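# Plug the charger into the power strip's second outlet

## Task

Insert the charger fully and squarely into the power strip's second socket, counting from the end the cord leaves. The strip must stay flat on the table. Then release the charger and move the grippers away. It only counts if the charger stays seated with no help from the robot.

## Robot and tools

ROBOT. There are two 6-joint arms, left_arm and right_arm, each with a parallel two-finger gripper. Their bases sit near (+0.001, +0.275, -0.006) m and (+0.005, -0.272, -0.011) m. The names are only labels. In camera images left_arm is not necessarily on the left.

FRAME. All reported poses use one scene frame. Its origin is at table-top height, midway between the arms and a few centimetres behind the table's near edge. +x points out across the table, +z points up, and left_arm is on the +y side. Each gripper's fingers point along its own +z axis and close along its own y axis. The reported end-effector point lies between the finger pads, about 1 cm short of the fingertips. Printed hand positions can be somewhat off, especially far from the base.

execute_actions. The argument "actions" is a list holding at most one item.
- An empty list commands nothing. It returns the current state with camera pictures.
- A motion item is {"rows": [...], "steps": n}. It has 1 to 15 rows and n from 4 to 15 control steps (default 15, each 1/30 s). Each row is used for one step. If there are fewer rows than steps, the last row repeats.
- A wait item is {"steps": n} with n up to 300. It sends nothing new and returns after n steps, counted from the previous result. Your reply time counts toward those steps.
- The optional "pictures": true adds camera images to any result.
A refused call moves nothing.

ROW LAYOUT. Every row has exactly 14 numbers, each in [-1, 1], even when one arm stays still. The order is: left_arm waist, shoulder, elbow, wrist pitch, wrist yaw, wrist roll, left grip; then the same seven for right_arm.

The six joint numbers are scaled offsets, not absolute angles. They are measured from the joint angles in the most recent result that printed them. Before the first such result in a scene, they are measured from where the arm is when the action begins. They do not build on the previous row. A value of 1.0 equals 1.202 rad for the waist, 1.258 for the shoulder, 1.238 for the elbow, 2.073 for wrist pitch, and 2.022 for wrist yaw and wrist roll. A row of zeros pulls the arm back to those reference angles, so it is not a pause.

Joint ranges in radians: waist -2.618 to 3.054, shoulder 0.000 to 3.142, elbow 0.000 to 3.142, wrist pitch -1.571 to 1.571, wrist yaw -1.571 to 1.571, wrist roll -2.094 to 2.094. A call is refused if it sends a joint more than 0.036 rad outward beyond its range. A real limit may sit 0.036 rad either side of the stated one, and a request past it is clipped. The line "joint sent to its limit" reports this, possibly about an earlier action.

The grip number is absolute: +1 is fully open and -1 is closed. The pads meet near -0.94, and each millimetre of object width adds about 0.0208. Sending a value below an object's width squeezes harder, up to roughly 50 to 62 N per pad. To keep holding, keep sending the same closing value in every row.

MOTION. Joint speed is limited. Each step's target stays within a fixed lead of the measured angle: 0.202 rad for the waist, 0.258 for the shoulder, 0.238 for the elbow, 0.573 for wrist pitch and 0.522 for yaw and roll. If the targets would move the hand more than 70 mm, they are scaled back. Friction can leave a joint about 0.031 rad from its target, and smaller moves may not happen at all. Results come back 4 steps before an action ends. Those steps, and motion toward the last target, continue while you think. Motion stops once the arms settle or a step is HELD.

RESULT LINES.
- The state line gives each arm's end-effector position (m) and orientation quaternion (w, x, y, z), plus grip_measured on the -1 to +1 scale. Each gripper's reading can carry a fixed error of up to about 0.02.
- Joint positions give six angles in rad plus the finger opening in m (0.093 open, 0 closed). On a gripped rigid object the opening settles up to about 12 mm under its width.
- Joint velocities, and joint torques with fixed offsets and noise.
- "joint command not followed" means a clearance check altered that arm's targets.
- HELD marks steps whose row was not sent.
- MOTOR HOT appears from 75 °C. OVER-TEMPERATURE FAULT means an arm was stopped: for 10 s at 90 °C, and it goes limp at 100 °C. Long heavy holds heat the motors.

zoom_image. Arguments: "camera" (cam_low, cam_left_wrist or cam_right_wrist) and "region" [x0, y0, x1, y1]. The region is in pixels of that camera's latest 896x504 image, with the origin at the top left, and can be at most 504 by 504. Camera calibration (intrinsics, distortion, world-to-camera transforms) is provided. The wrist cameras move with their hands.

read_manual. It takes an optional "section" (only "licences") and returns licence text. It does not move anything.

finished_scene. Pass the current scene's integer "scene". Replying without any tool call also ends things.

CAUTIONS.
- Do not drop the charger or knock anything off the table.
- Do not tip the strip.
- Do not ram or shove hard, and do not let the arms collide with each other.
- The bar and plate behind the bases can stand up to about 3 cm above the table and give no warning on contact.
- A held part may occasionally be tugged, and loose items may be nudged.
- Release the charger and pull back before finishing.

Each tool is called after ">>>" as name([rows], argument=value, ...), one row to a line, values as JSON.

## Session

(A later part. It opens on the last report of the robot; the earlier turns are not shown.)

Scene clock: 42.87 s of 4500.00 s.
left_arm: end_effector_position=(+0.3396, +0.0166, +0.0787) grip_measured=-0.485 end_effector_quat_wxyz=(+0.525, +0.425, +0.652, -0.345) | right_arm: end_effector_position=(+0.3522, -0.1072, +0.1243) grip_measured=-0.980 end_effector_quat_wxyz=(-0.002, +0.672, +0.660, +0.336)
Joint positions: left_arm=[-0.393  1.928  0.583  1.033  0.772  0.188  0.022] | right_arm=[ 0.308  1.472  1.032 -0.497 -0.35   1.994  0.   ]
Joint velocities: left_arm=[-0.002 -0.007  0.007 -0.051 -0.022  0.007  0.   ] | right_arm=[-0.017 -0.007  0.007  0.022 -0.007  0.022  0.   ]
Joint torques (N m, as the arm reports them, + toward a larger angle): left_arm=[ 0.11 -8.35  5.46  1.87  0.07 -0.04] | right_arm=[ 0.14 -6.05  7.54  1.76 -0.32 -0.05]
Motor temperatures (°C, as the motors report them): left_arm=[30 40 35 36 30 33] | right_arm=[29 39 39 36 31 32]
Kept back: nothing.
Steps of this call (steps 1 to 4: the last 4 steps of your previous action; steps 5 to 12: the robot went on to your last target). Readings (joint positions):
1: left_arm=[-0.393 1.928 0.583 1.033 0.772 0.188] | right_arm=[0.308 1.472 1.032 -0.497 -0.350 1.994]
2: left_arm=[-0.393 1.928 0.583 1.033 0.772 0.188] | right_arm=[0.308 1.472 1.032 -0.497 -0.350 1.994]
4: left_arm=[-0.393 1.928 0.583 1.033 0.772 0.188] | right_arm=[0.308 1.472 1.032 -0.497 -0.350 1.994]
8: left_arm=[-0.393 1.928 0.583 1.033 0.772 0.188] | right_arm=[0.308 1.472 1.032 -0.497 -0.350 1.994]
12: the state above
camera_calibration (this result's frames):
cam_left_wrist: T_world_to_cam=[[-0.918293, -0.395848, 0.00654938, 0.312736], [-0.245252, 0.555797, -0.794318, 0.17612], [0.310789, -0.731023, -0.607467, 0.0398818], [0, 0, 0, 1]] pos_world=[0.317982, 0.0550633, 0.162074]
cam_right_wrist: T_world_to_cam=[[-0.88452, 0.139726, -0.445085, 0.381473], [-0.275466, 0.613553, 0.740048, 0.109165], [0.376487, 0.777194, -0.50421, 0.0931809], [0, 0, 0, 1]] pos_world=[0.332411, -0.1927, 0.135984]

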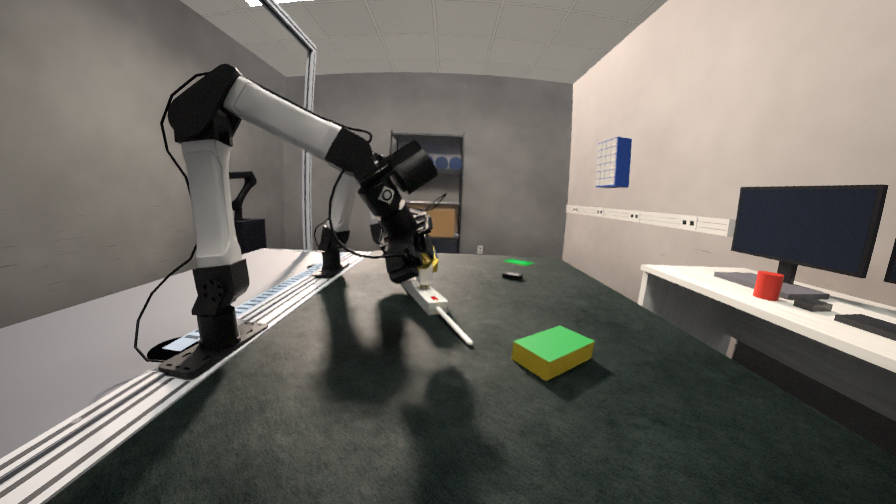

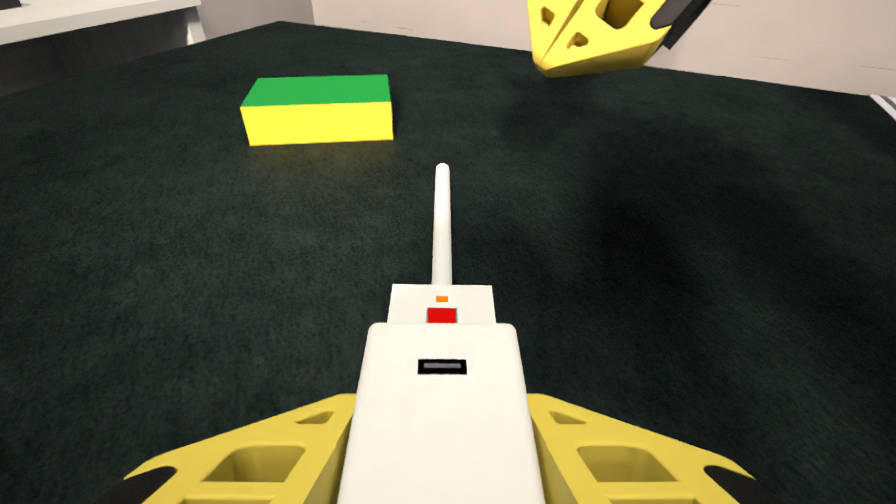

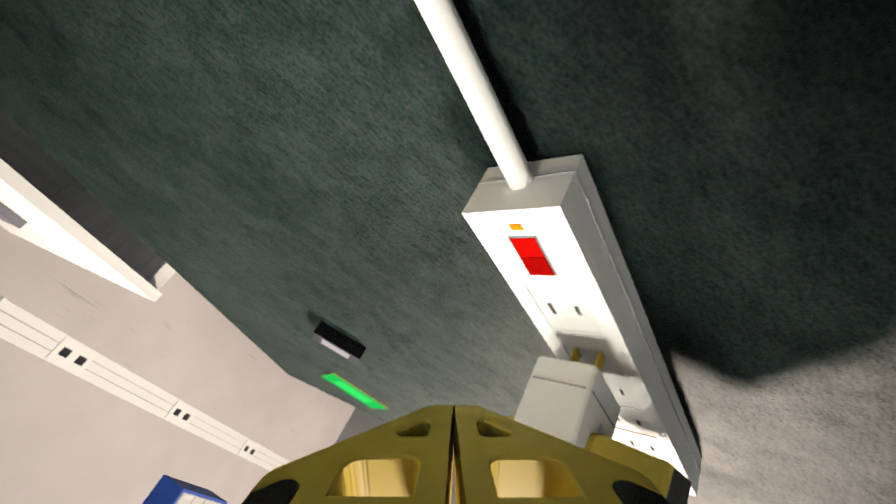

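>>> execute_actions([
  {"rows": [[0,0.005,0,-0.01,0,0,-0.6,0,0,0,0,0,0,-1],[0,0.01,0,-0.01,0,0,-0.6,0,0,0,0,0,0,-1],[0,0.014,0,-0.01,0,0,-0.6,0,0,0,0,0,0,-1],[0,0.018,0,-0.01,0,0,-0.6,0,0,0,0,0,0,-1],[0,0.022,0,-0.01,0,0,-0.6,0,0,0,0,0,0,-1],[0,0.025,0,-0.01,0,0,-0.6,0,0,0,0,0,0,-1],[0,0.028,0,-0.008,0,0,-0.6,0,0,0,0,0,0,-1],[0,0.031,0,-0.006,0,0,-0.6,0,0,0,0,0,0,-1],[0,0.034,0,-0.004,0,0,-0.6,0,0,0,0,0,0,-1],[0,0.037,0,-0.002,0,0,-0.6,0,0,0,0,0,0,-1],[0,0.04,0,0,0,0,-0.6,0,0,0,0,0,0,-1],[0,0.043,0,0.002,0,0,-0.6,0,0,0,0,0,0,-1],[0,0.046,0,0.004,0,0,-0.6,0,0,0,0,0,0,-1],[0,0.048,0,0.006,0,0,-0.6,0,0,0,0,0,0,-1],[0,0.05,0,0.008,0,0,-0.6,0,0,0,0,0,0,-1]], "steps": 15},
])

>>> execute_actions([
  {"steps": 10},
], pictures=true)

>>> zoom_image(camera="cam_right_wrist", region=[520, 300, 660, 405])

Scene clock: 43.83 s of 4500.00 s.
left_arm: end_effector_position=(+0.3397, +0.0161, +0.0781) grip_measured=-0.485 end_effector_quat_wxyz=(+0.527, +0.427, +0.648, -0.346) | right_arm: end_effector_position=(+0.3522, -0.1072, +0.1243) grip_measured=-0.980 end_effector_quat_wxyz=(-0.002, +0.672, +0.660, +0.336)
Joint positions: left_arm=[-0.393  1.94   0.583  1.053  0.775  0.188  0.022] | right_arm=[ 0.308  1.472  1.032 -0.497 -0.35   1.994  0.   ]
Joint velocities: left_arm=[-0.002  0.085  0.007  0.183  0.037  0.037  0.001] | right_arm=[ 0.007 -0.027 -0.012  0.022  0.007  0.022  0.   ]
Joint torques (N m, as the arm reports them, + toward a larger angle): left_arm=[ 0.26 -5.65  5.19  1.62  0.16  0.02] | right_arm=[ 0.12 -6.1   7.56  1.76 -0.32 -0.04]
Motor temperatures (°C, as the motors report them): left_arm=[30 40 35 36 30 33] | right_arm=[29 39 39 36 31 32]
Steps of this call (steps 1 to 15: the robot went on to your last target; steps 16 to 18: nothing new was sent; steps 19 to 29: the first 11 steps of this action). Readings (joint positions):
19: left_arm=[-0.393 1.928 0.583 1.033 0.772 0.188] | right_arm=[0.308 1.472 1.032 -0.497 -0.350 1.994]
20: left_arm=[-0.393 1.928 0.583 1.033 0.772 0.188] | right_arm=[0.308 1.472 1.032 -0.497 -0.350 1.994]
22: left_arm=[-0.393 1.928 0.583 1.033 0.772 0.188] | right_arm=[0.308 1.472 1.032 -0.497 -0.350 1.994]
26: left_arm=[-0.393 1.933 0.583 1.039 0.773 0.188] | right_arm=[0.308 1.472 1.032 -0.497 -0.350 1.994]
29: the state above

Scene clock: 44.17 s of 4500.00 s.
left_arm: end_effector_position=(+0.3401, +0.0152, +0.0782) grip_measured=-0.485 end_effector_quat_wxyz=(+0.533, +0.429, +0.641, -0.347) | right_arm: end_effector_position=(+0.3522, -0.1072, +0.1243) grip_measured=-0.980 end_effector_quat_wxyz=(-0.002, +0.672, +0.660, +0.336)
Joint positions: left_arm=[-0.393  1.957  0.583  1.089  0.782  0.188  0.022] | right_arm=[ 0.308  1.472  1.032 -0.497 -0.35   1.994  0.   ]
Joint velocities: left_arm=[-0.007  0.017  0.007 -0.007 -0.022  0.007 -0.   ] | right_arm=[-0.012 -0.007 -0.012  0.051 -0.007  0.022  0.   ]
Joint torques (N m, as the arm reports them, + toward a larger angle): left_arm=[ 0.14 -5.71  5.3   1.62  0.16 -0.03] | right_arm=[ 0.13 -6.1   7.54  1.76 -0.32 -0.05]
Motor temperatures (°C, as the motors report them): left_arm=[30 40 35 36 30 33] | right_arm=[29 39 39 36 31 32]
Kept back: nothing.
Steps of this call (steps 1 to 4: the last 4 steps of your previous action; steps 5 to 10: the robot went on to your last target). Readings (joint positions):
1: left_arm=[-0.393 1.943 0.583 1.059 0.777 0.188] | right_arm=[0.308 1.472 1.032 -0.497 -0.350 1.994]
2: left_arm=[-0.393 1.946 0.583 1.064 0.777 0.188] | right_arm=[0.308 1.472 1.032 -0.497 -0.350 1.994]
4: left_arm=[-0.393 1.951 0.583 1.076 0.780 0.188] | right_arm=[0.308 1.472 1.032 -0.497 -0.350 1.994]
8: left_arm=[-0.393 1.956 0.583 1.087 0.782 0.188] | right_arm=[0.308 1.472 1.032 -0.497 -0.350 1.994]
10: the state above
camera_calibration (this result's frames):
cam_left_wrist: T_world_to_cam=[[-0.922122, -0.386745, -0.0109006, 0.315141], [-0.22043, 0.548313, -0.806699, 0.169285], [0.317963, -0.741472, -0.590862, 0.0347687], [0, 0, 0, 1]] pos_world=[0.316859, 0.054838, 0.160541]
cam_right_wrist: T_world_to_cam=[[-0.88452, 0.139726, -0.445085, 0.381473], [-0.275466, 0.613553, 0.740048, 0.109165], [0.376487, 0.777194, -0.50421, 0.0931809], [0, 0, 0, 1]] pos_world=[0.332411, -0.1927, 0.135984]

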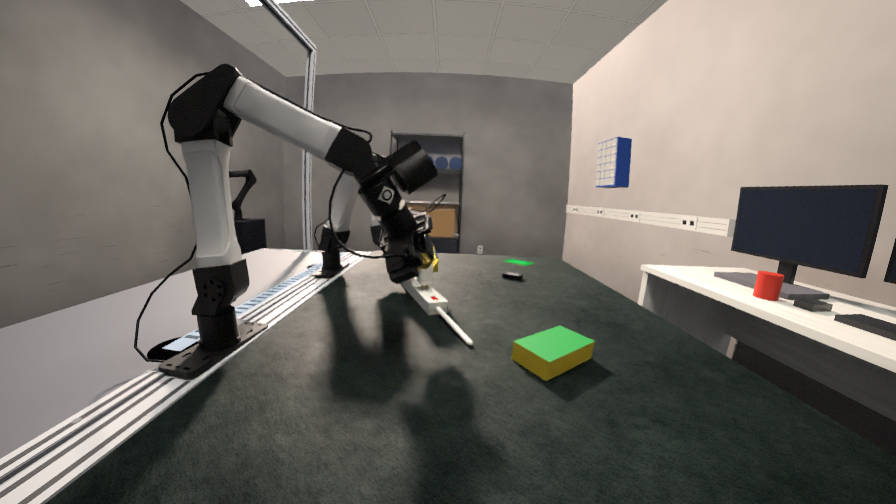

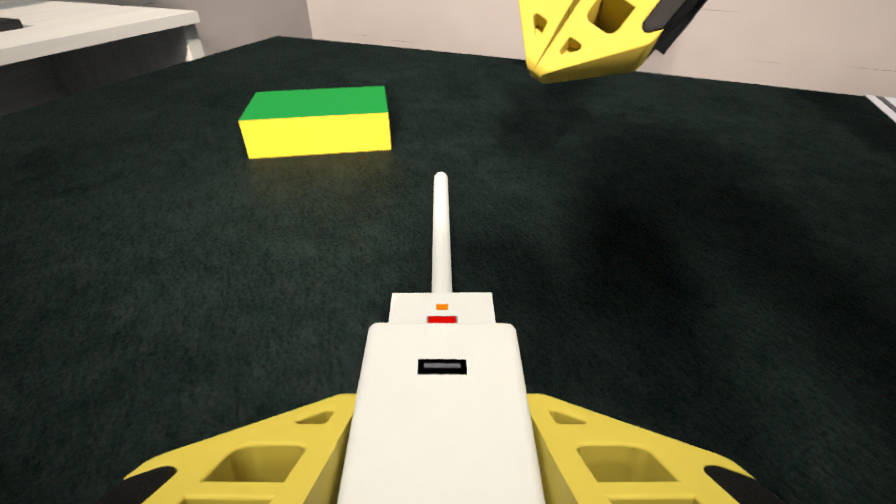

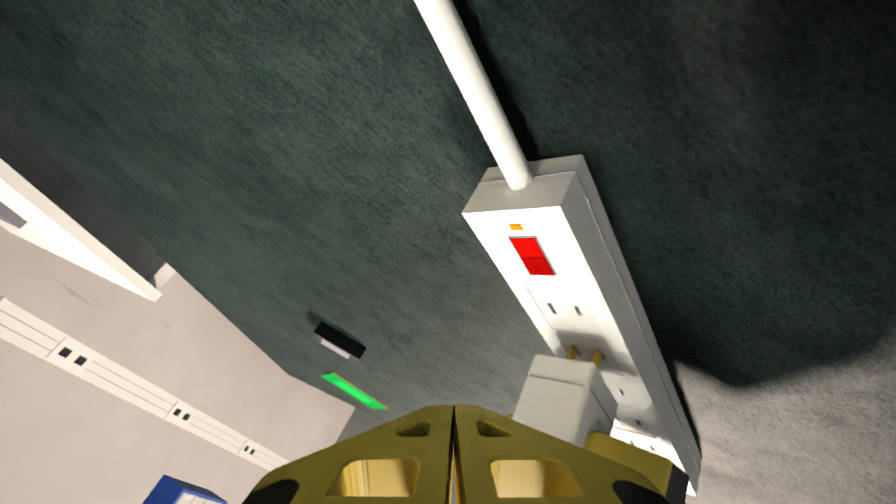

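Region (520, 300, 660, 405) of cam_right_wrist's 896x504 image, scaled by 3.600, with more detail than that image has; it fills the top 378 rows of this view, and the rest is white.

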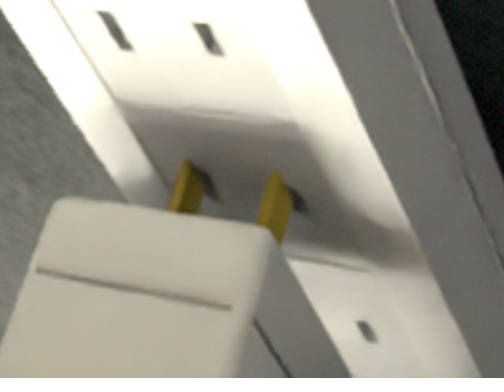

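>>> execute_actions([
  {"rows": [[0,0,-0.006,0,-0.002,0,-0.6,0,0,0,0,0,0,-1],[0,0,-0.011,0,-0.003,0,-0.6,0,0,0,0,0,0,-1],[0,0,-0.015,0,-0.004,0,-0.6,0,0,0,0,0,0,-1],[0,0,-0.018,0,-0.005,0,-0.6,0,0,0,0,0,0,-1],[0,0,-0.021,0,-0.006,0,-0.6,0,0,0,0,0,0,-1],[0,0,-0.023,0,-0.006,0,-0.6,0,0,0,0,0,0,-1],[0,0,-0.025,0,-0.006,0,-0.6,0,0,0,0,0,0,-1],[0,0,-0.027,0,-0.006,0,-0.6,0,0,0,0,0,0,-1]], "steps": 13},
])

>>> execute_actions([
  {"steps": 8},
], pictures=true)

>>> zoom_image(camera="cam_right_wrist", region=[520, 300, 660, 405])

Scene clock: 46.90 s of 4500.00 s.
left_arm: end_effector_position=(+0.3402, +0.0151, +0.0788) grip_measured=-0.485 end_effector_quat_wxyz=(+0.534, +0.430, +0.640, -0.347) | right_arm: end_effector_position=(+0.3522, -0.1072, +0.1243) grip_measured=-0.980 end_effector_quat_wxyz=(-0.002, +0.672, +0.660, +0.336)
Joint positions: left_arm=[-0.393  1.957  0.583  1.092  0.782  0.188  0.022] | right_arm=[ 0.308  1.472  1.032 -0.497 -0.35   1.994  0.   ]
Joint velocities: left_arm=[-0.027  0.002 -0.007 -0.022  0.022  0.037  0.001] | right_arm=[-0.002 -0.002  0.002  0.007  0.007 -0.051  0.   ]
Joint torques (N m, as the arm reports them, + toward a larger angle): left_arm=[ 0.2  -8.5   2.08  2.03  0.07 -0.04] | right_arm=[ 0.14 -6.06  7.58  1.76 -0.31 -0.04]
Motor temperatures (°C, as the motors report them): left_arm=[30 40 35 36 30 33] | right_arm=[29 39 39 36 31 32]
Steps of this call (steps 1 to 30: the robot went on to your last target; steps 31 to 73: nothing new was sent; steps 74 to 82: the first 9 steps of this action). Readings (joint positions):
74: left_arm=[-0.393 1.957 0.583 1.092 0.782 0.188] | right_arm=[0.308 1.472 1.032 -0.497 -0.350 1.994]
75: left_arm=[-0.393 1.957 0.583 1.092 0.782 0.188] | right_arm=[0.308 1.472 1.032 -0.497 -0.350 1.994]
77: left_arm=[-0.393 1.957 0.583 1.092 0.782 0.188] | right_arm=[0.308 1.472 1.032 -0.497 -0.350 1.994]
81: left_arm=[-0.393 1.957 0.583 1.092 0.782 0.188] | right_arm=[0.308 1.472 1.032 -0.497 -0.350 1.994]
82: the state above

Scene clock: 47.17 s of 4500.00 s.
left_arm: end_effector_position=(+0.3402, +0.0151, +0.0788) grip_measured=-0.485 end_effector_quat_wxyz=(+0.534, +0.430, +0.640, -0.347) | right_arm: end_effector_position=(+0.3522, -0.1072, +0.1243) grip_measured=-0.980 end_effector_quat_wxyz=(-0.002, +0.672, +0.660, +0.336)
Joint positions: left_arm=[-0.393  1.957  0.583  1.092  0.782  0.188  0.022] | right_arm=[ 0.308  1.472  1.032 -0.497 -0.35   1.994  0.   ]
Joint velocities: left_arm=[-0.002 -0.022 -0.007  0.037 -0.022  0.007 -0.   ] | right_arm=[ 0.007 -0.007 -0.007  0.022 -0.066  0.007  0.   ]
Joint torques (N m, as the arm reports them, + toward a larger angle): left_arm=[ 0.18 -8.52  2.16  2.03  0.07 -0.02] | right_arm=[ 0.12 -6.08  7.54  1.76 -0.32 -0.05]
Motor temperatures (°C, as the motors report them): left_arm=[30 40 35 36 30 33] | right_arm=[29 39 39 36 31 32]
Kept back: nothing.
Steps of this call (steps 1 to 4: the last 4 steps of your previous action; steps 5 to 8: the robot went on to your last target). Readings (joint positions):
1: left_arm=[-0.393 1.957 0.583 1.092 0.782 0.188] | right_arm=[0.308 1.472 1.032 -0.497 -0.350 1.994]
2: left_arm=[-0.393 1.957 0.583 1.092 0.782 0.188] | right_arm=[0.308 1.472 1.032 -0.497 -0.350 1.994]
4: left_arm=[-0.393 1.957 0.583 1.092 0.782 0.188] | right_arm=[0.308 1.472 1.032 -0.497 -0.350 1.994]
8: the state above
camera_calibration (this result's frames):
cam_left_wrist: T_world_to_cam=[[-0.922245, -0.386378, -0.0133011, 0.315431], [-0.217651, 0.54733, -0.80812, 0.169007], [0.31952, -0.742389, -0.588868, 0.0343298], [0, 0, 0, 1]] pos_world=[0.31672, 0.0548593, 0.160989]
cam_right_wrist: T_world_to_cam=[[-0.88452, 0.139726, -0.445085, 0.381473], [-0.275466, 0.613553, 0.740048, 0.109165], [0.376487, 0.777194, -0.50421, 0.0931809], [0, 0, 0, 1]] pos_world=[0.332411, -0.1927, 0.135984]

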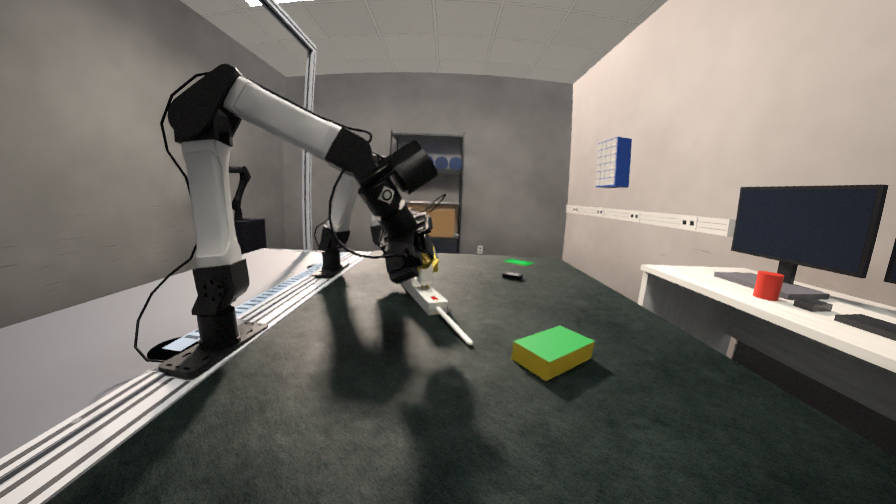

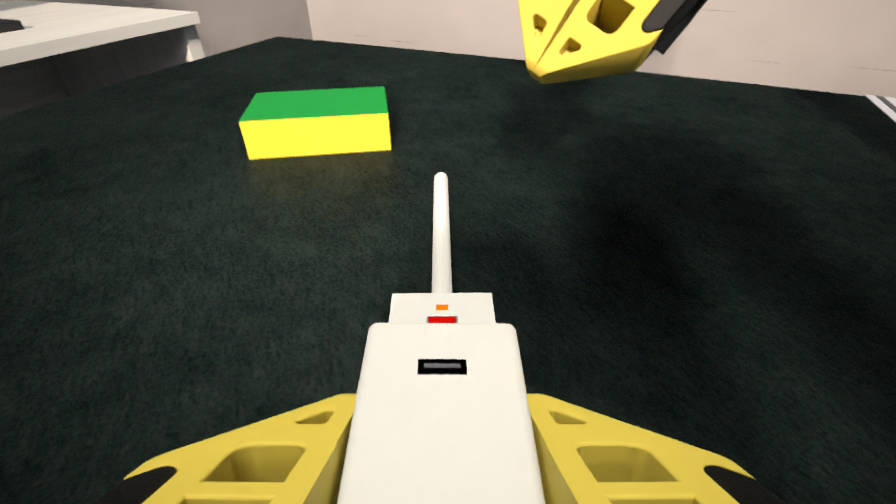

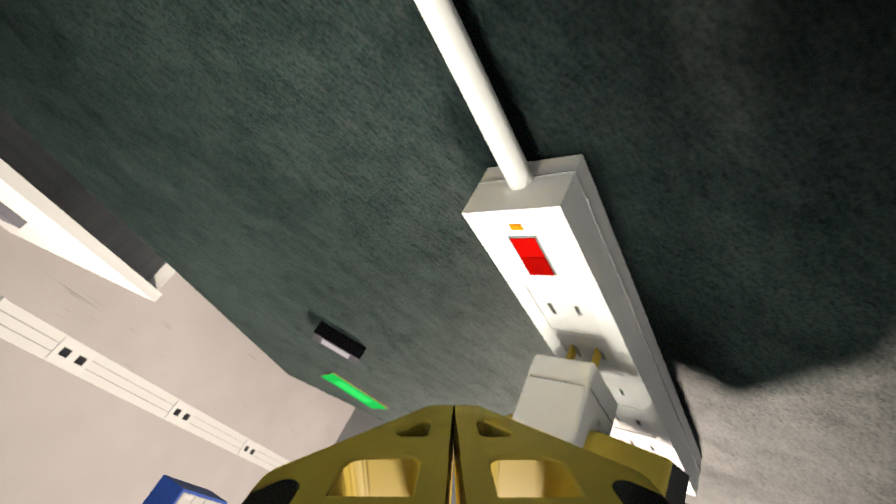

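Region (520, 300, 660, 405) of cam_right_wrist's 896x504 image, scaled by 3.600, with more detail than that image has; it fills the top 378 rows of this view, and the rest is white.

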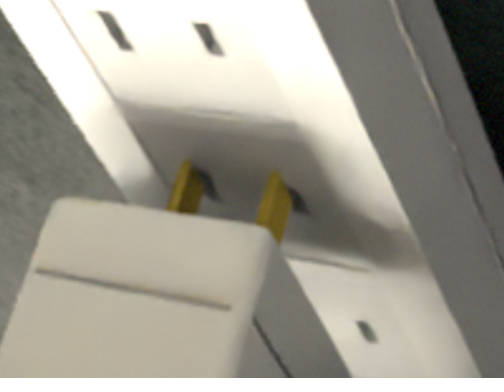

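>>> execute_actions([
  {"rows": [[0,0,-0.027,0.006,-0.006,0,-0.6,0,0,0,0,0,0,-1],[0,0,-0.027,0.011,-0.006,0,-0.6,0,0,0,0,0,0,-1],[0,0,-0.027,0.015,-0.006,0,-0.6,0,0,0,0,0,0,-1],[0,0,-0.028,0.019,-0.006,0,-0.6,0,0,0,0,0,0,-1],[0,0,-0.028,0.022,-0.006,0,-0.6,0,0,0,0,0,0,-1]], "steps": 12},
])

>>> execute_actions([
  {"steps": 8},
], pictures=true)

>>> zoom_image(camera="cam_right_wrist", region=[520, 300, 660, 405])

Scene clock: 48.00 s of 4500.00 s.
left_arm: end_effector_position=(+0.3380, +0.0161, +0.0791) grip_measured=-0.485 end_effector_quat_wxyz=(+0.538, +0.430, +0.637, -0.345) | right_arm: end_effector_position=(+0.3522, -0.1072, +0.1243) grip_measured=-0.980 end_effector_quat_wxyz=(-0.002, +0.672, +0.660, +0.336)
Joint positions: left_arm=[-0.393  1.957  0.57   1.115  0.781  0.188  0.022] | right_arm=[ 0.308  1.472  1.032 -0.497 -0.35   1.994  0.   ]
Joint velocities: left_arm=[ 0.007 -0.027  0.002 -0.007  0.051  0.007 -0.   ] | right_arm=[ 0.012 -0.002  0.007  0.051  0.007 -0.066  0.   ]
Joint torques (N m, as the arm reports them, + toward a larger angle): left_arm=[ 0.19 -8.39  3.26  2.3   0.11 -0.04] | right_arm=[ 0.14 -6.09  7.55  1.77 -0.32 -0.04]
Motor temperatures (°C, as the motors report them): left_arm=[30 40 35 36 30 33] | right_arm=[29 39 39 36 31 32]
Steps of this call (steps 1 to 15: the robot went on to your last target; steps 16 to 17: nothing new was sent; steps 18 to 25: the first 8 steps of this action). Readings (joint positions):
18: left_arm=[-0.393 1.957 0.582 1.093 0.782 0.188] | right_arm=[0.308 1.472 1.032 -0.497 -0.350 1.994]
19: left_arm=[-0.393 1.957 0.580 1.097 0.782 0.188] | right_arm=[0.308 1.472 1.032 -0.497 -0.350 1.994]
21: left_arm=[-0.393 1.957 0.575 1.106 0.781 0.188] | right_arm=[0.308 1.472 1.032 -0.497 -0.350 1.994]
25: the state above

Scene clock: 48.27 s of 4500.00 s.
left_arm: end_effector_position=(+0.3379, +0.0161, +0.0791) grip_measured=-0.485 end_effector_quat_wxyz=(+0.539, +0.430, +0.637, -0.345) | right_arm: end_effector_position=(+0.3522, -0.1072, +0.1243) grip_measured=-0.980 end_effector_quat_wxyz=(-0.002, +0.672, +0.660, +0.336)
Joint positions: left_arm=[-0.393  1.957  0.569  1.117  0.781  0.188  0.022] | right_arm=[ 0.308  1.472  1.032 -0.497 -0.35   1.994  0.   ]
Joint velocities: left_arm=[-0.002 -0.007  0.002 -0.022  0.022 -0.051 -0.   ] | right_arm=[ 0.002 -0.002  0.002 -0.051 -0.022  0.007  0.   ]
Joint torques (N m, as the arm reports them, + toward a larger angle): left_arm=[ 0.16 -8.41  3.21  2.29  0.08 -0.03] | right_arm=[ 0.14 -6.06  7.54  1.76 -0.33 -0.05]
Motor temperatures (°C, as the motors report them): left_arm=[30 40 35 36 30 33] | right_arm=[29 39 39 36 31 32]
Kept back: nothing.
Steps of this call (steps 1 to 4: the last 4 steps of your previous action; steps 5 to 8: the robot went on to your last target). Readings (joint positions):
1: left_arm=[-0.393 1.957 0.569 1.116 0.781 0.188] | right_arm=[0.308 1.472 1.032 -0.497 -0.350 1.994]
2: left_arm=[-0.393 1.957 0.569 1.116 0.781 0.188] | right_arm=[0.308 1.472 1.032 -0.497 -0.350 1.994]
4: left_arm=[-0.393 1.957 0.569 1.117 0.781 0.188] | right_arm=[0.308 1.472 1.032 -0.497 -0.350 1.994]
8: the state above
camera_calibration (this result's frames):
cam_left_wrist: T_world_to_cam=[[-0.921703, -0.387331, -0.0209189, 0.314111], [-0.210308, 0.544313, -0.812092, 0.166067], [0.325935, -0.744109, -0.583154, 0.033465], [0, 0, 0, 1]] pos_world=[0.313535, 0.0561741, 0.160948]
cam_right_wrist: T_world_to_cam=[[-0.88452, 0.139726, -0.445085, 0.381473], [-0.275466, 0.613553, 0.740048, 0.109165], [0.376487, 0.777194, -0.50421, 0.0931809], [0, 0, 0, 1]] pos_world=[0.332411, -0.1927, 0.135984]

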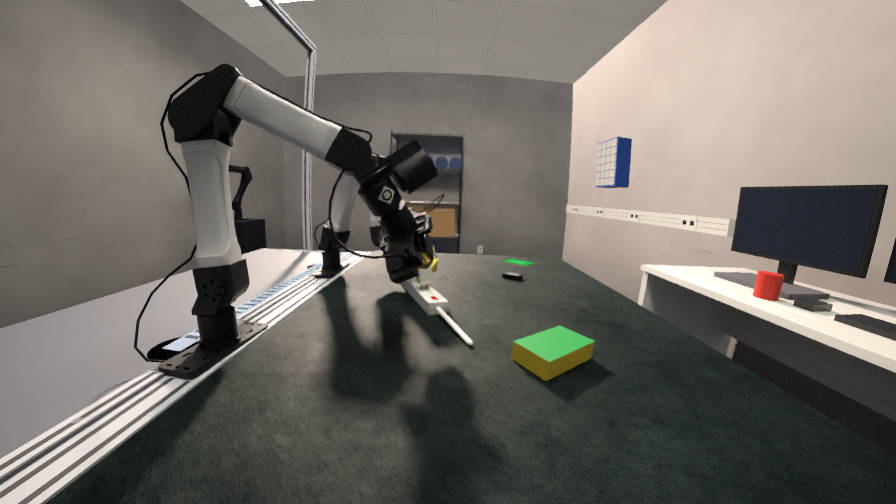

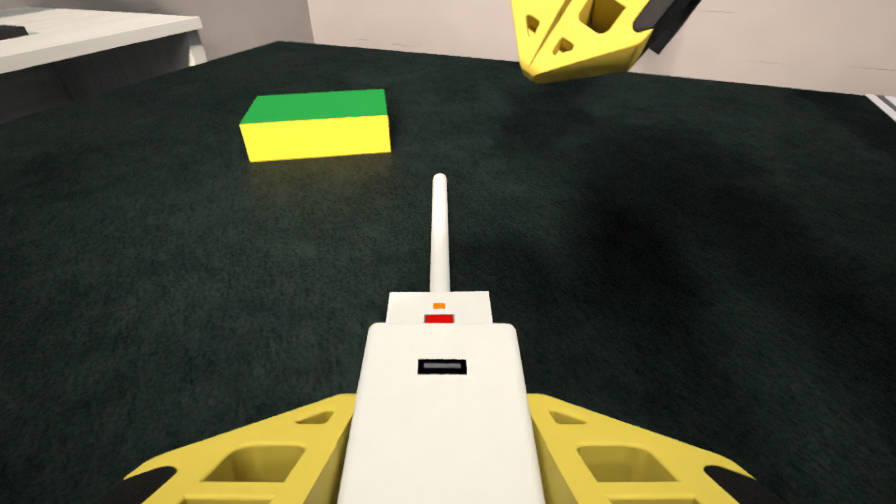

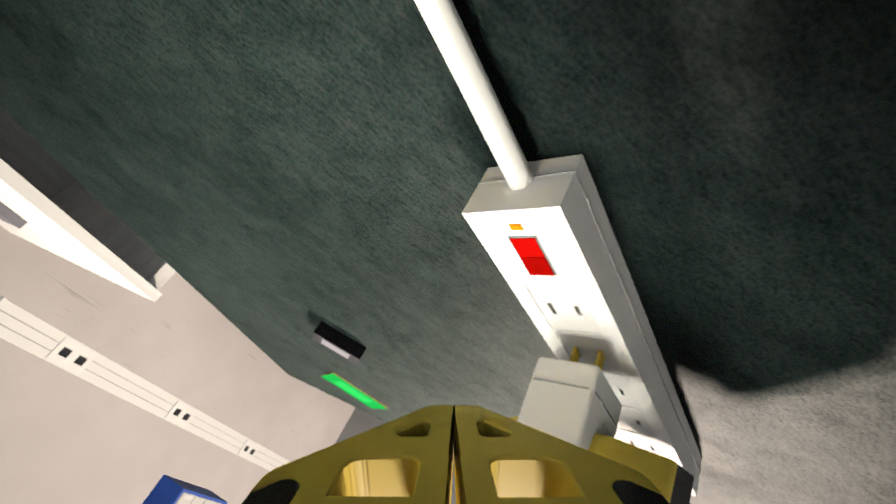

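Region (520, 300, 660, 405) of cam_right_wrist's 896x504 image, scaled by 3.600, with more detail than that image has; it fills the top 378 rows of this view, and the rest is white.

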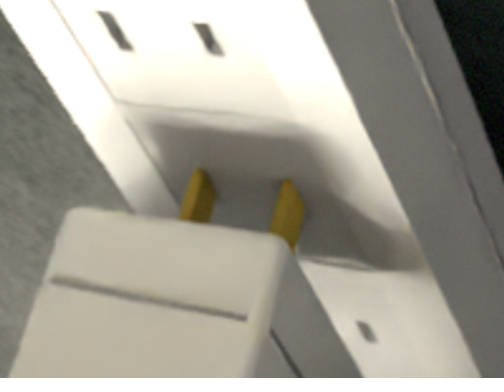

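>>> execute_actions([
  {"rows": [[0,0,0,0.01,-0.006,0,-0.6,0,0,0,0,0,0,-1],[0,0,0,0.01,-0.009,0,-0.6,0,0,0,0,0,0,-1],[0,0,0,0.01,-0.012,0,-0.6,0,0,0,0,0,0,-1],[0,0,0,0.01,-0.0143,0,-0.6,0,0,0,0,0,0,-1]], "steps": 12},
])

>>> execute_actions([
  {"steps": 7},
], pictures=true)

>>> zoom_image(camera="cam_right_wrist", region=[520, 300, 660, 405])

Scene clock: 49.17 s of 4500.00 s.
left_arm: end_effector_position=(+0.3394, +0.0168, +0.0792) grip_measured=-0.485 end_effector_quat_wxyz=(+0.541, +0.428, +0.638, -0.342) | right_arm: end_effector_position=(+0.3522, -0.1072, +0.1243) grip_measured=-0.980 end_effector_quat_wxyz=(-0.002, +0.672, +0.660, +0.336)
Joint positions: left_arm=[-0.393  1.957  0.569  1.118  0.771  0.188  0.022] | right_arm=[ 0.308  1.472  1.032 -0.497 -0.35   1.994  0.   ]
Joint velocities: left_arm=[-0.017 -0.017  0.002 -0.007  0.051 -0.037 -0.002] | right_arm=[ 0.012  0.007 -0.022  0.022  0.022  0.037  0.   ]
Joint torques (N m, as the arm reports them, + toward a larger angle): left_arm=[ 0.38 -8.35  5.1   2.28  0.01 -0.04] | right_arm=[ 0.14 -6.09  7.55  1.77 -0.32 -0.05]
Motor temperatures (°C, as the motors report them): left_arm=[30 40 35 37 30 33] | right_arm=[29 39 39 36 31 32]
Steps of this call (steps 1 to 15: the robot went on to your last target; steps 16 to 19: nothing new was sent; steps 20 to 27: the first 8 steps of this action). Readings (joint positions):
20: left_arm=[-0.393 1.957 0.569 1.117 0.780 0.188] | right_arm=[0.308 1.472 1.032 -0.497 -0.350 1.994]
21: left_arm=[-0.393 1.957 0.569 1.117 0.780 0.188] | right_arm=[0.308 1.472 1.032 -0.497 -0.350 1.994]
23: left_arm=[-0.393 1.957 0.569 1.117 0.777 0.188] | right_arm=[0.308 1.472 1.032 -0.497 -0.350 1.994]
27: the state above

Scene clock: 49.40 s of 4500.00 s.
left_arm: end_effector_position=(+0.3394, +0.0168, +0.0791) grip_measured=-0.485 end_effector_quat_wxyz=(+0.541, +0.428, +0.639, -0.342) | right_arm: end_effector_position=(+0.3522, -0.1072, +0.1243) grip_measured=-0.980 end_effector_quat_wxyz=(-0.002, +0.672, +0.660, +0.336)
Joint positions: left_arm=[-0.393  1.957  0.569  1.118  0.771  0.188  0.022] | right_arm=[ 0.308  1.472  1.032 -0.497 -0.35   1.994  0.   ]
Joint velocities: left_arm=[-0.002 -0.002 -0.007  0.066  0.022 -0.007 -0.001] | right_arm=[-0.007 -0.017 -0.012  0.007 -0.051 -0.066  0.   ]
Joint torques (N m, as the arm reports them, + toward a larger angle): left_arm=[ 0.16 -8.41  5.18  2.29  0.   -0.04] | right_arm=[ 0.13 -6.09  7.51  1.77 -0.31 -0.05]
Motor temperatures (°C, as the motors report them): left_arm=[30 40 35 37 30 33] | right_arm=[29 39 39 36 31 32]
Kept back: nothing.
Steps of this call (steps 1 to 4: the last 4 steps of your previous action; steps 5 to 7: the robot went on to your last target). Readings (joint positions):
1: left_arm=[-0.393 1.957 0.569 1.118 0.771 0.188] | right_arm=[0.308 1.472 1.032 -0.497 -0.350 1.994]
2: left_arm=[-0.393 1.957 0.569 1.118 0.771 0.188] | right_arm=[0.308 1.472 1.032 -0.497 -0.350 1.994]
4: left_arm=[-0.393 1.957 0.569 1.118 0.771 0.188] | right_arm=[0.308 1.472 1.032 -0.497 -0.350 1.994]
7: the state above
camera_calibration (this result's frames):
cam_left_wrist: T_world_to_cam=[[-0.917887, -0.396128, -0.0237749, 0.314886], [-0.213575, 0.543603, -0.811715, 0.167136], [0.334467, -0.739985, -0.58357, 0.0305401], [0, 0, 0, 1]] pos_world=[0.314512, 0.056479, 0.160975]
cam_right_wrist: T_world_to_cam=[[-0.88452, 0.139726, -0.445085, 0.381473], [-0.275466, 0.613553, 0.740048, 0.109165], [0.376487, 0.777194, -0.50421, 0.0931809], [0, 0, 0, 1]] pos_world=[0.332411, -0.1927, 0.135984]

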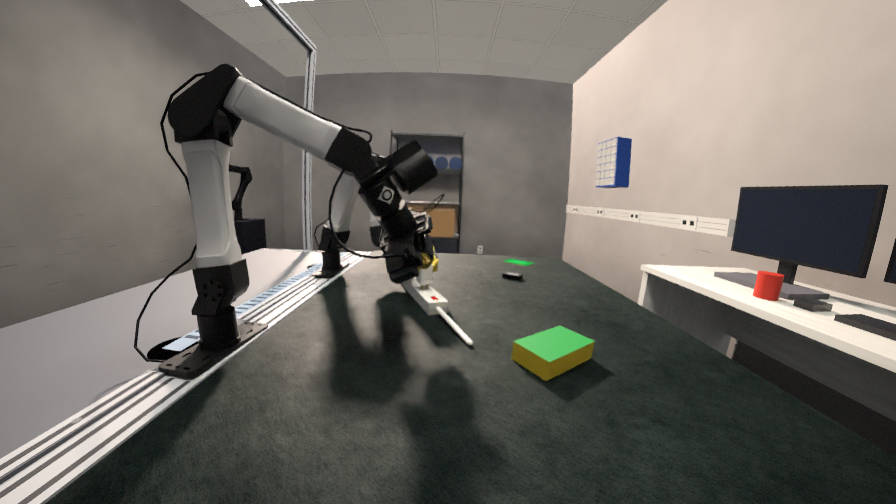

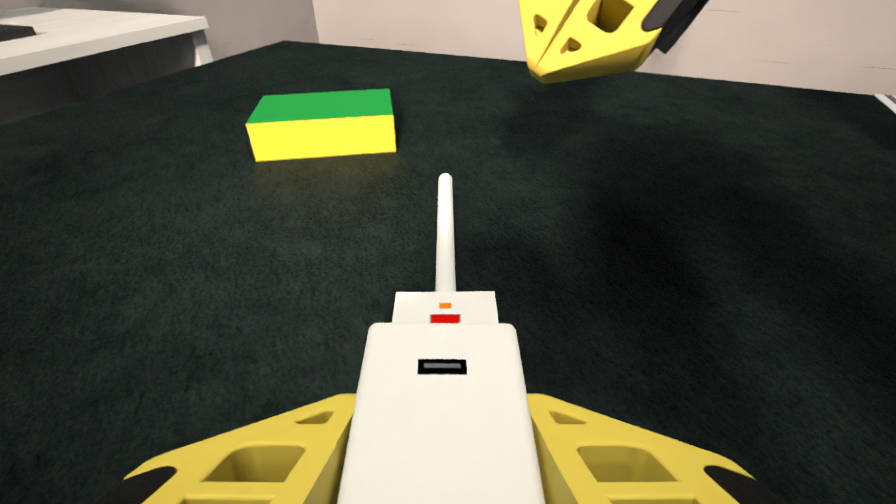

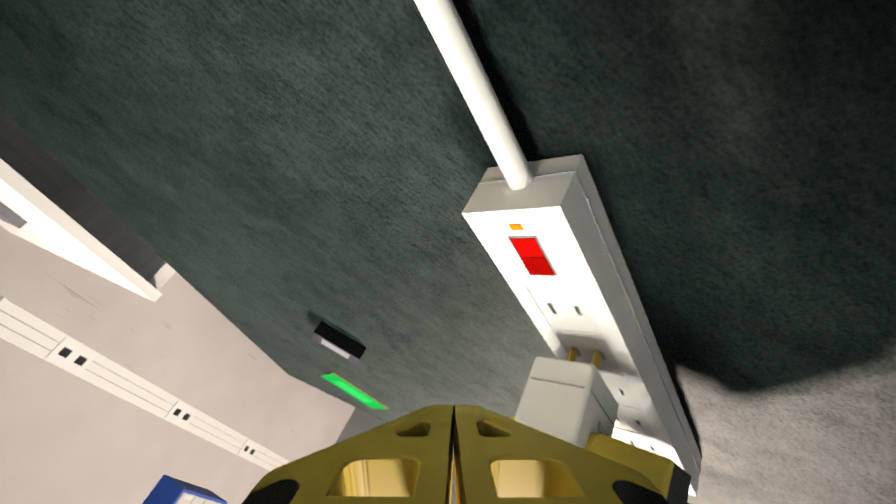

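Region (520, 300, 660, 405) of cam_right_wrist's 896x504 image, scaled by 3.600, with more detail than that image has; it fills the top 378 rows of this view, and the rest is white.

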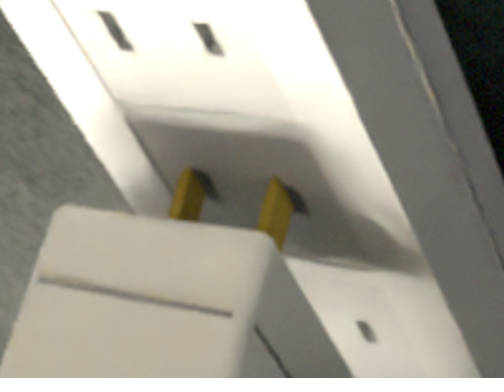

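>>> execute_actions([
  {"rows": [[0,-0.0095,0,-0.006,-0.0064,0,-0.6,0,0,0,0,0,0,-1],[0,-0.0143,0,-0.011,-0.0064,0,-0.6,0,0,0,0,0,0,-1],[0,-0.0175,0,-0.015,-0.0064,0,-0.6,0,0,0,0,0,0,-1],[0,-0.02,0,-0.017,-0.0064,0,-0.6,0,0,0,0,0,0,-1],[0,-0.0215,0,-0.019,-0.0064,0,-0.6,0,0,0,0,0,0,-1],[0,-0.023,0,-0.021,-0.0064,0,-0.6,0,0,0,0,0,0,-1],[0,-0.0246,0,-0.023,-0.0064,0,-0.6,0,0,0,0,0,0,-1],[0,-0.0262,0,-0.025,-0.0064,0,-0.6,0,0,0,0,0,0,-1],[0,-0.0278,0,-0.027,-0.0064,0,-0.6,0,0,0,0,0,0,-1],[0,-0.0294,0,-0.029,-0.0064,0,-0.6,0,0,0,0,0,0,-1],[0,-0.031,0,-0.031,-0.0064,0,-0.6,0,0,0,0,0,0,-1],[0,-0.0326,0,-0.034,-0.0064,0,-0.6,0,0,0,0,0,0,-1],[0,-0.0342,0,-0.037,-0.0064,0,-0.6,0,0,0,0,0,0,-1],[0,-0.0358,0,-0.04,-0.0064,0,-0.6,0,0,0,0,0,0,-1],[0,-0.0374,0,-0.043,-0.0064,0,-0.6,0,0,0,0,0,0,-1]], "steps": 15},
])

>>> execute_actions([
  {"steps": 10},
], pictures=true)

>>> zoom_image(camera="cam_right_wrist", region=[520, 300, 660, 405])

Scene clock: 50.57 s of 4500.00 s.
left_arm: end_effector_position=(+0.3385, +0.0174, +0.0790) grip_measured=-0.485 end_effector_quat_wxyz=(+0.534, +0.426, +0.645, -0.343) | right_arm: end_effector_position=(+0.3522, -0.1072, +0.1243) grip_measured=-0.980 end_effector_quat_wxyz=(-0.002, +0.672, +0.660, +0.336)
Joint positions: left_arm=[-0.393  1.941  0.569  1.083  0.769  0.188  0.022] | right_arm=[ 0.308  1.472  1.032 -0.497 -0.35   1.994  0.   ]
Joint velocities: left_arm=[ 0.007 -0.056 -0.007 -0.125 -0.051  0.007 -0.   ] | right_arm=[-0.002 -0.012  0.012 -0.037  0.022 -0.022  0.   ]
Joint torques (N m, as the arm reports them, + toward a larger angle): left_arm=[ 0.18 -9.84  5.28  1.98  0.05 -0.04] | right_arm=[ 0.13 -6.1   7.5   1.77 -0.32 -0.05]
Motor temperatures (°C, as the motors report them): left_arm=[30 40 35 37 30 33] | right_arm=[29 39 39 36 31 32]
Steps of this call (steps 1 to 15: the robot went on to your last target; steps 16 to 24: nothing new was sent; steps 25 to 35: the first 11 steps of this action). Readings (joint positions):
25: left_arm=[-0.393 1.957 0.569 1.117 0.771 0.188] | right_arm=[0.308 1.472 1.032 -0.497 -0.350 1.994]
26: left_arm=[-0.393 1.957 0.569 1.117 0.771 0.188] | right_arm=[0.308 1.472 1.032 -0.497 -0.350 1.994]
28: left_arm=[-0.393 1.956 0.569 1.114 0.771 0.188] | right_arm=[0.308 1.472 1.032 -0.497 -0.350 1.994]
32: left_arm=[-0.393 1.947 0.569 1.096 0.769 0.188] | right_arm=[0.308 1.472 1.032 -0.497 -0.350 1.994]
35: the state above

Scene clock: 50.90 s of 4500.00 s.
left_arm: end_effector_position=(+0.3376, +0.0179, +0.0788) grip_measured=-0.485 end_effector_quat_wxyz=(+0.528, +0.425, +0.650, -0.343) | right_arm: end_effector_position=(+0.3522, -0.1072, +0.1243) grip_measured=-0.980 end_effector_quat_wxyz=(-0.002, +0.672, +0.660, +0.336)
Joint positions: left_arm=[-0.393  1.927  0.569  1.053  0.768  0.188  0.022] | right_arm=[ 0.308  1.472  1.032 -0.497 -0.35   1.994  0.   ]
Joint velocities: left_arm=[ 0.002 -0.007 -0.012 -0.007 -0.051 -0.022 -0.   ] | right_arm=[ 0.017 -0.012 -0.007  0.007 -0.037  0.022  0.   ]
Joint torques (N m, as the arm reports them, + toward a larger angle): left_arm=[ 0.13 -9.54  5.37  1.86  0.1  -0.03] | right_arm=[ 0.12 -6.11  7.55  1.77 -0.32 -0.04]
Motor temperatures (°C, as the motors report them): left_arm=[30 40 35 37 30 33] | right_arm=[29 39 39 36 31 32]
Kept back: nothing.
Steps of this call (steps 1 to 4: the last 4 steps of your previous action; steps 5 to 10: the robot went on to your last target). Readings (joint positions):
1: left_arm=[-0.393 1.939 0.569 1.078 0.769 0.188] | right_arm=[0.308 1.472 1.032 -0.497 -0.350 1.994]
2: left_arm=[-0.393 1.937 0.569 1.074 0.769 0.188] | right_arm=[0.308 1.472 1.032 -0.497 -0.350 1.994]
4: left_arm=[-0.393 1.932 0.569 1.064 0.768 0.188] | right_arm=[0.308 1.472 1.032 -0.497 -0.350 1.994]
8: left_arm=[-0.393 1.928 0.569 1.055 0.768 0.188] | right_arm=[0.308 1.472 1.032 -0.497 -0.350 1.994]
10: the state above
camera_calibration (this result's frames):
cam_left_wrist: T_world_to_cam=[[-0.917052, -0.398768, 0.000146669, 0.311476], [-0.24077, 0.55341, -0.79735, 0.173725], [0.317877, -0.731247, -0.603517, 0.0387545], [0, 0, 0, 1]] pos_world=[0.315148, 0.0564048, 0.161863]
cam_right_wrist: T_world_to_cam=[[-0.88452, 0.139726, -0.445085, 0.381473], [-0.275466, 0.613553, 0.740048, 0.109165], [0.376487, 0.777194, -0.50421, 0.0931809], [0, 0, 0, 1]] pos_world=[0.332411, -0.1927, 0.135984]

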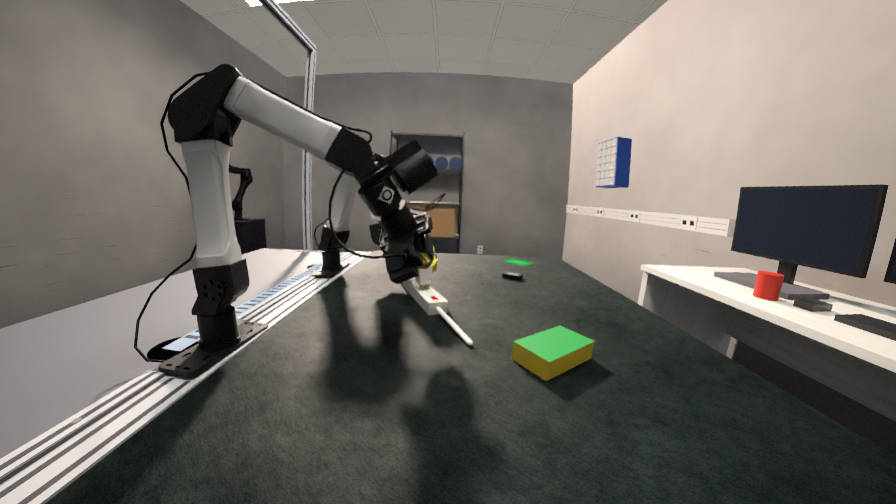

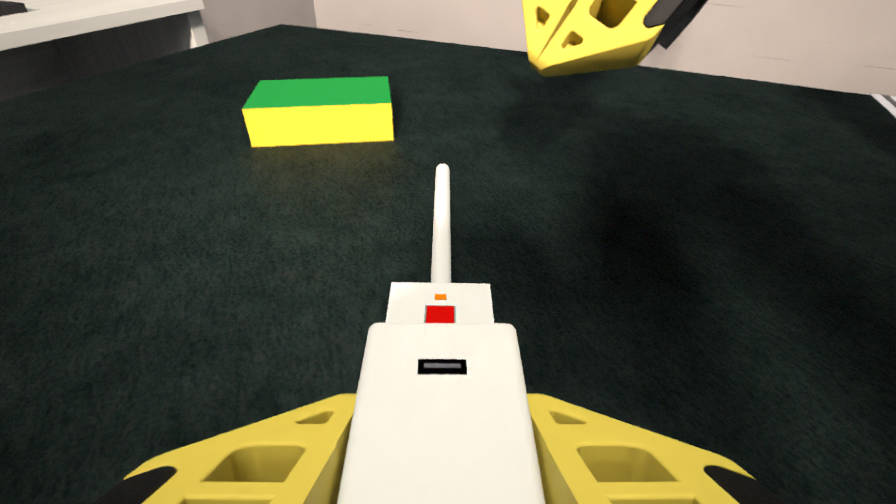

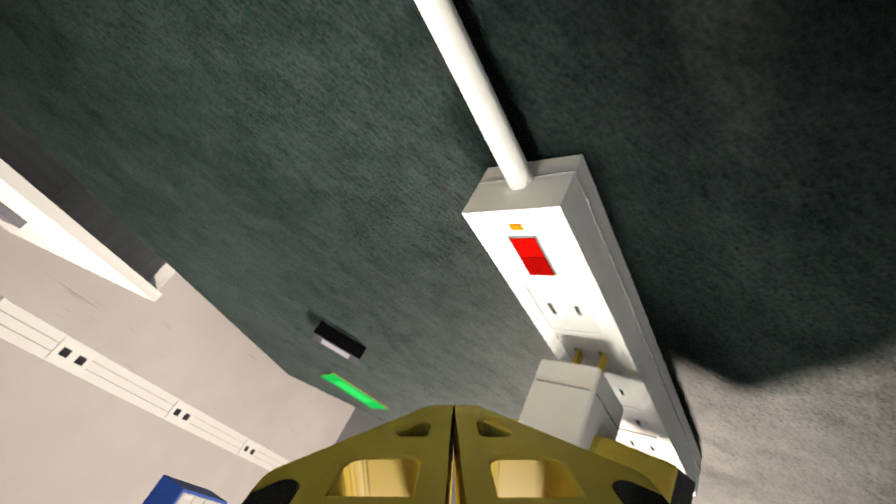

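Region (520, 300, 660, 405) of cam_right_wrist's 896x504 image, scaled by 3.600, with more detail than that image has; it fills the top 378 rows of this view, and the rest is white.

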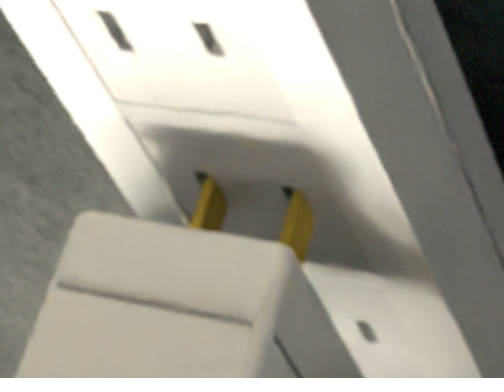

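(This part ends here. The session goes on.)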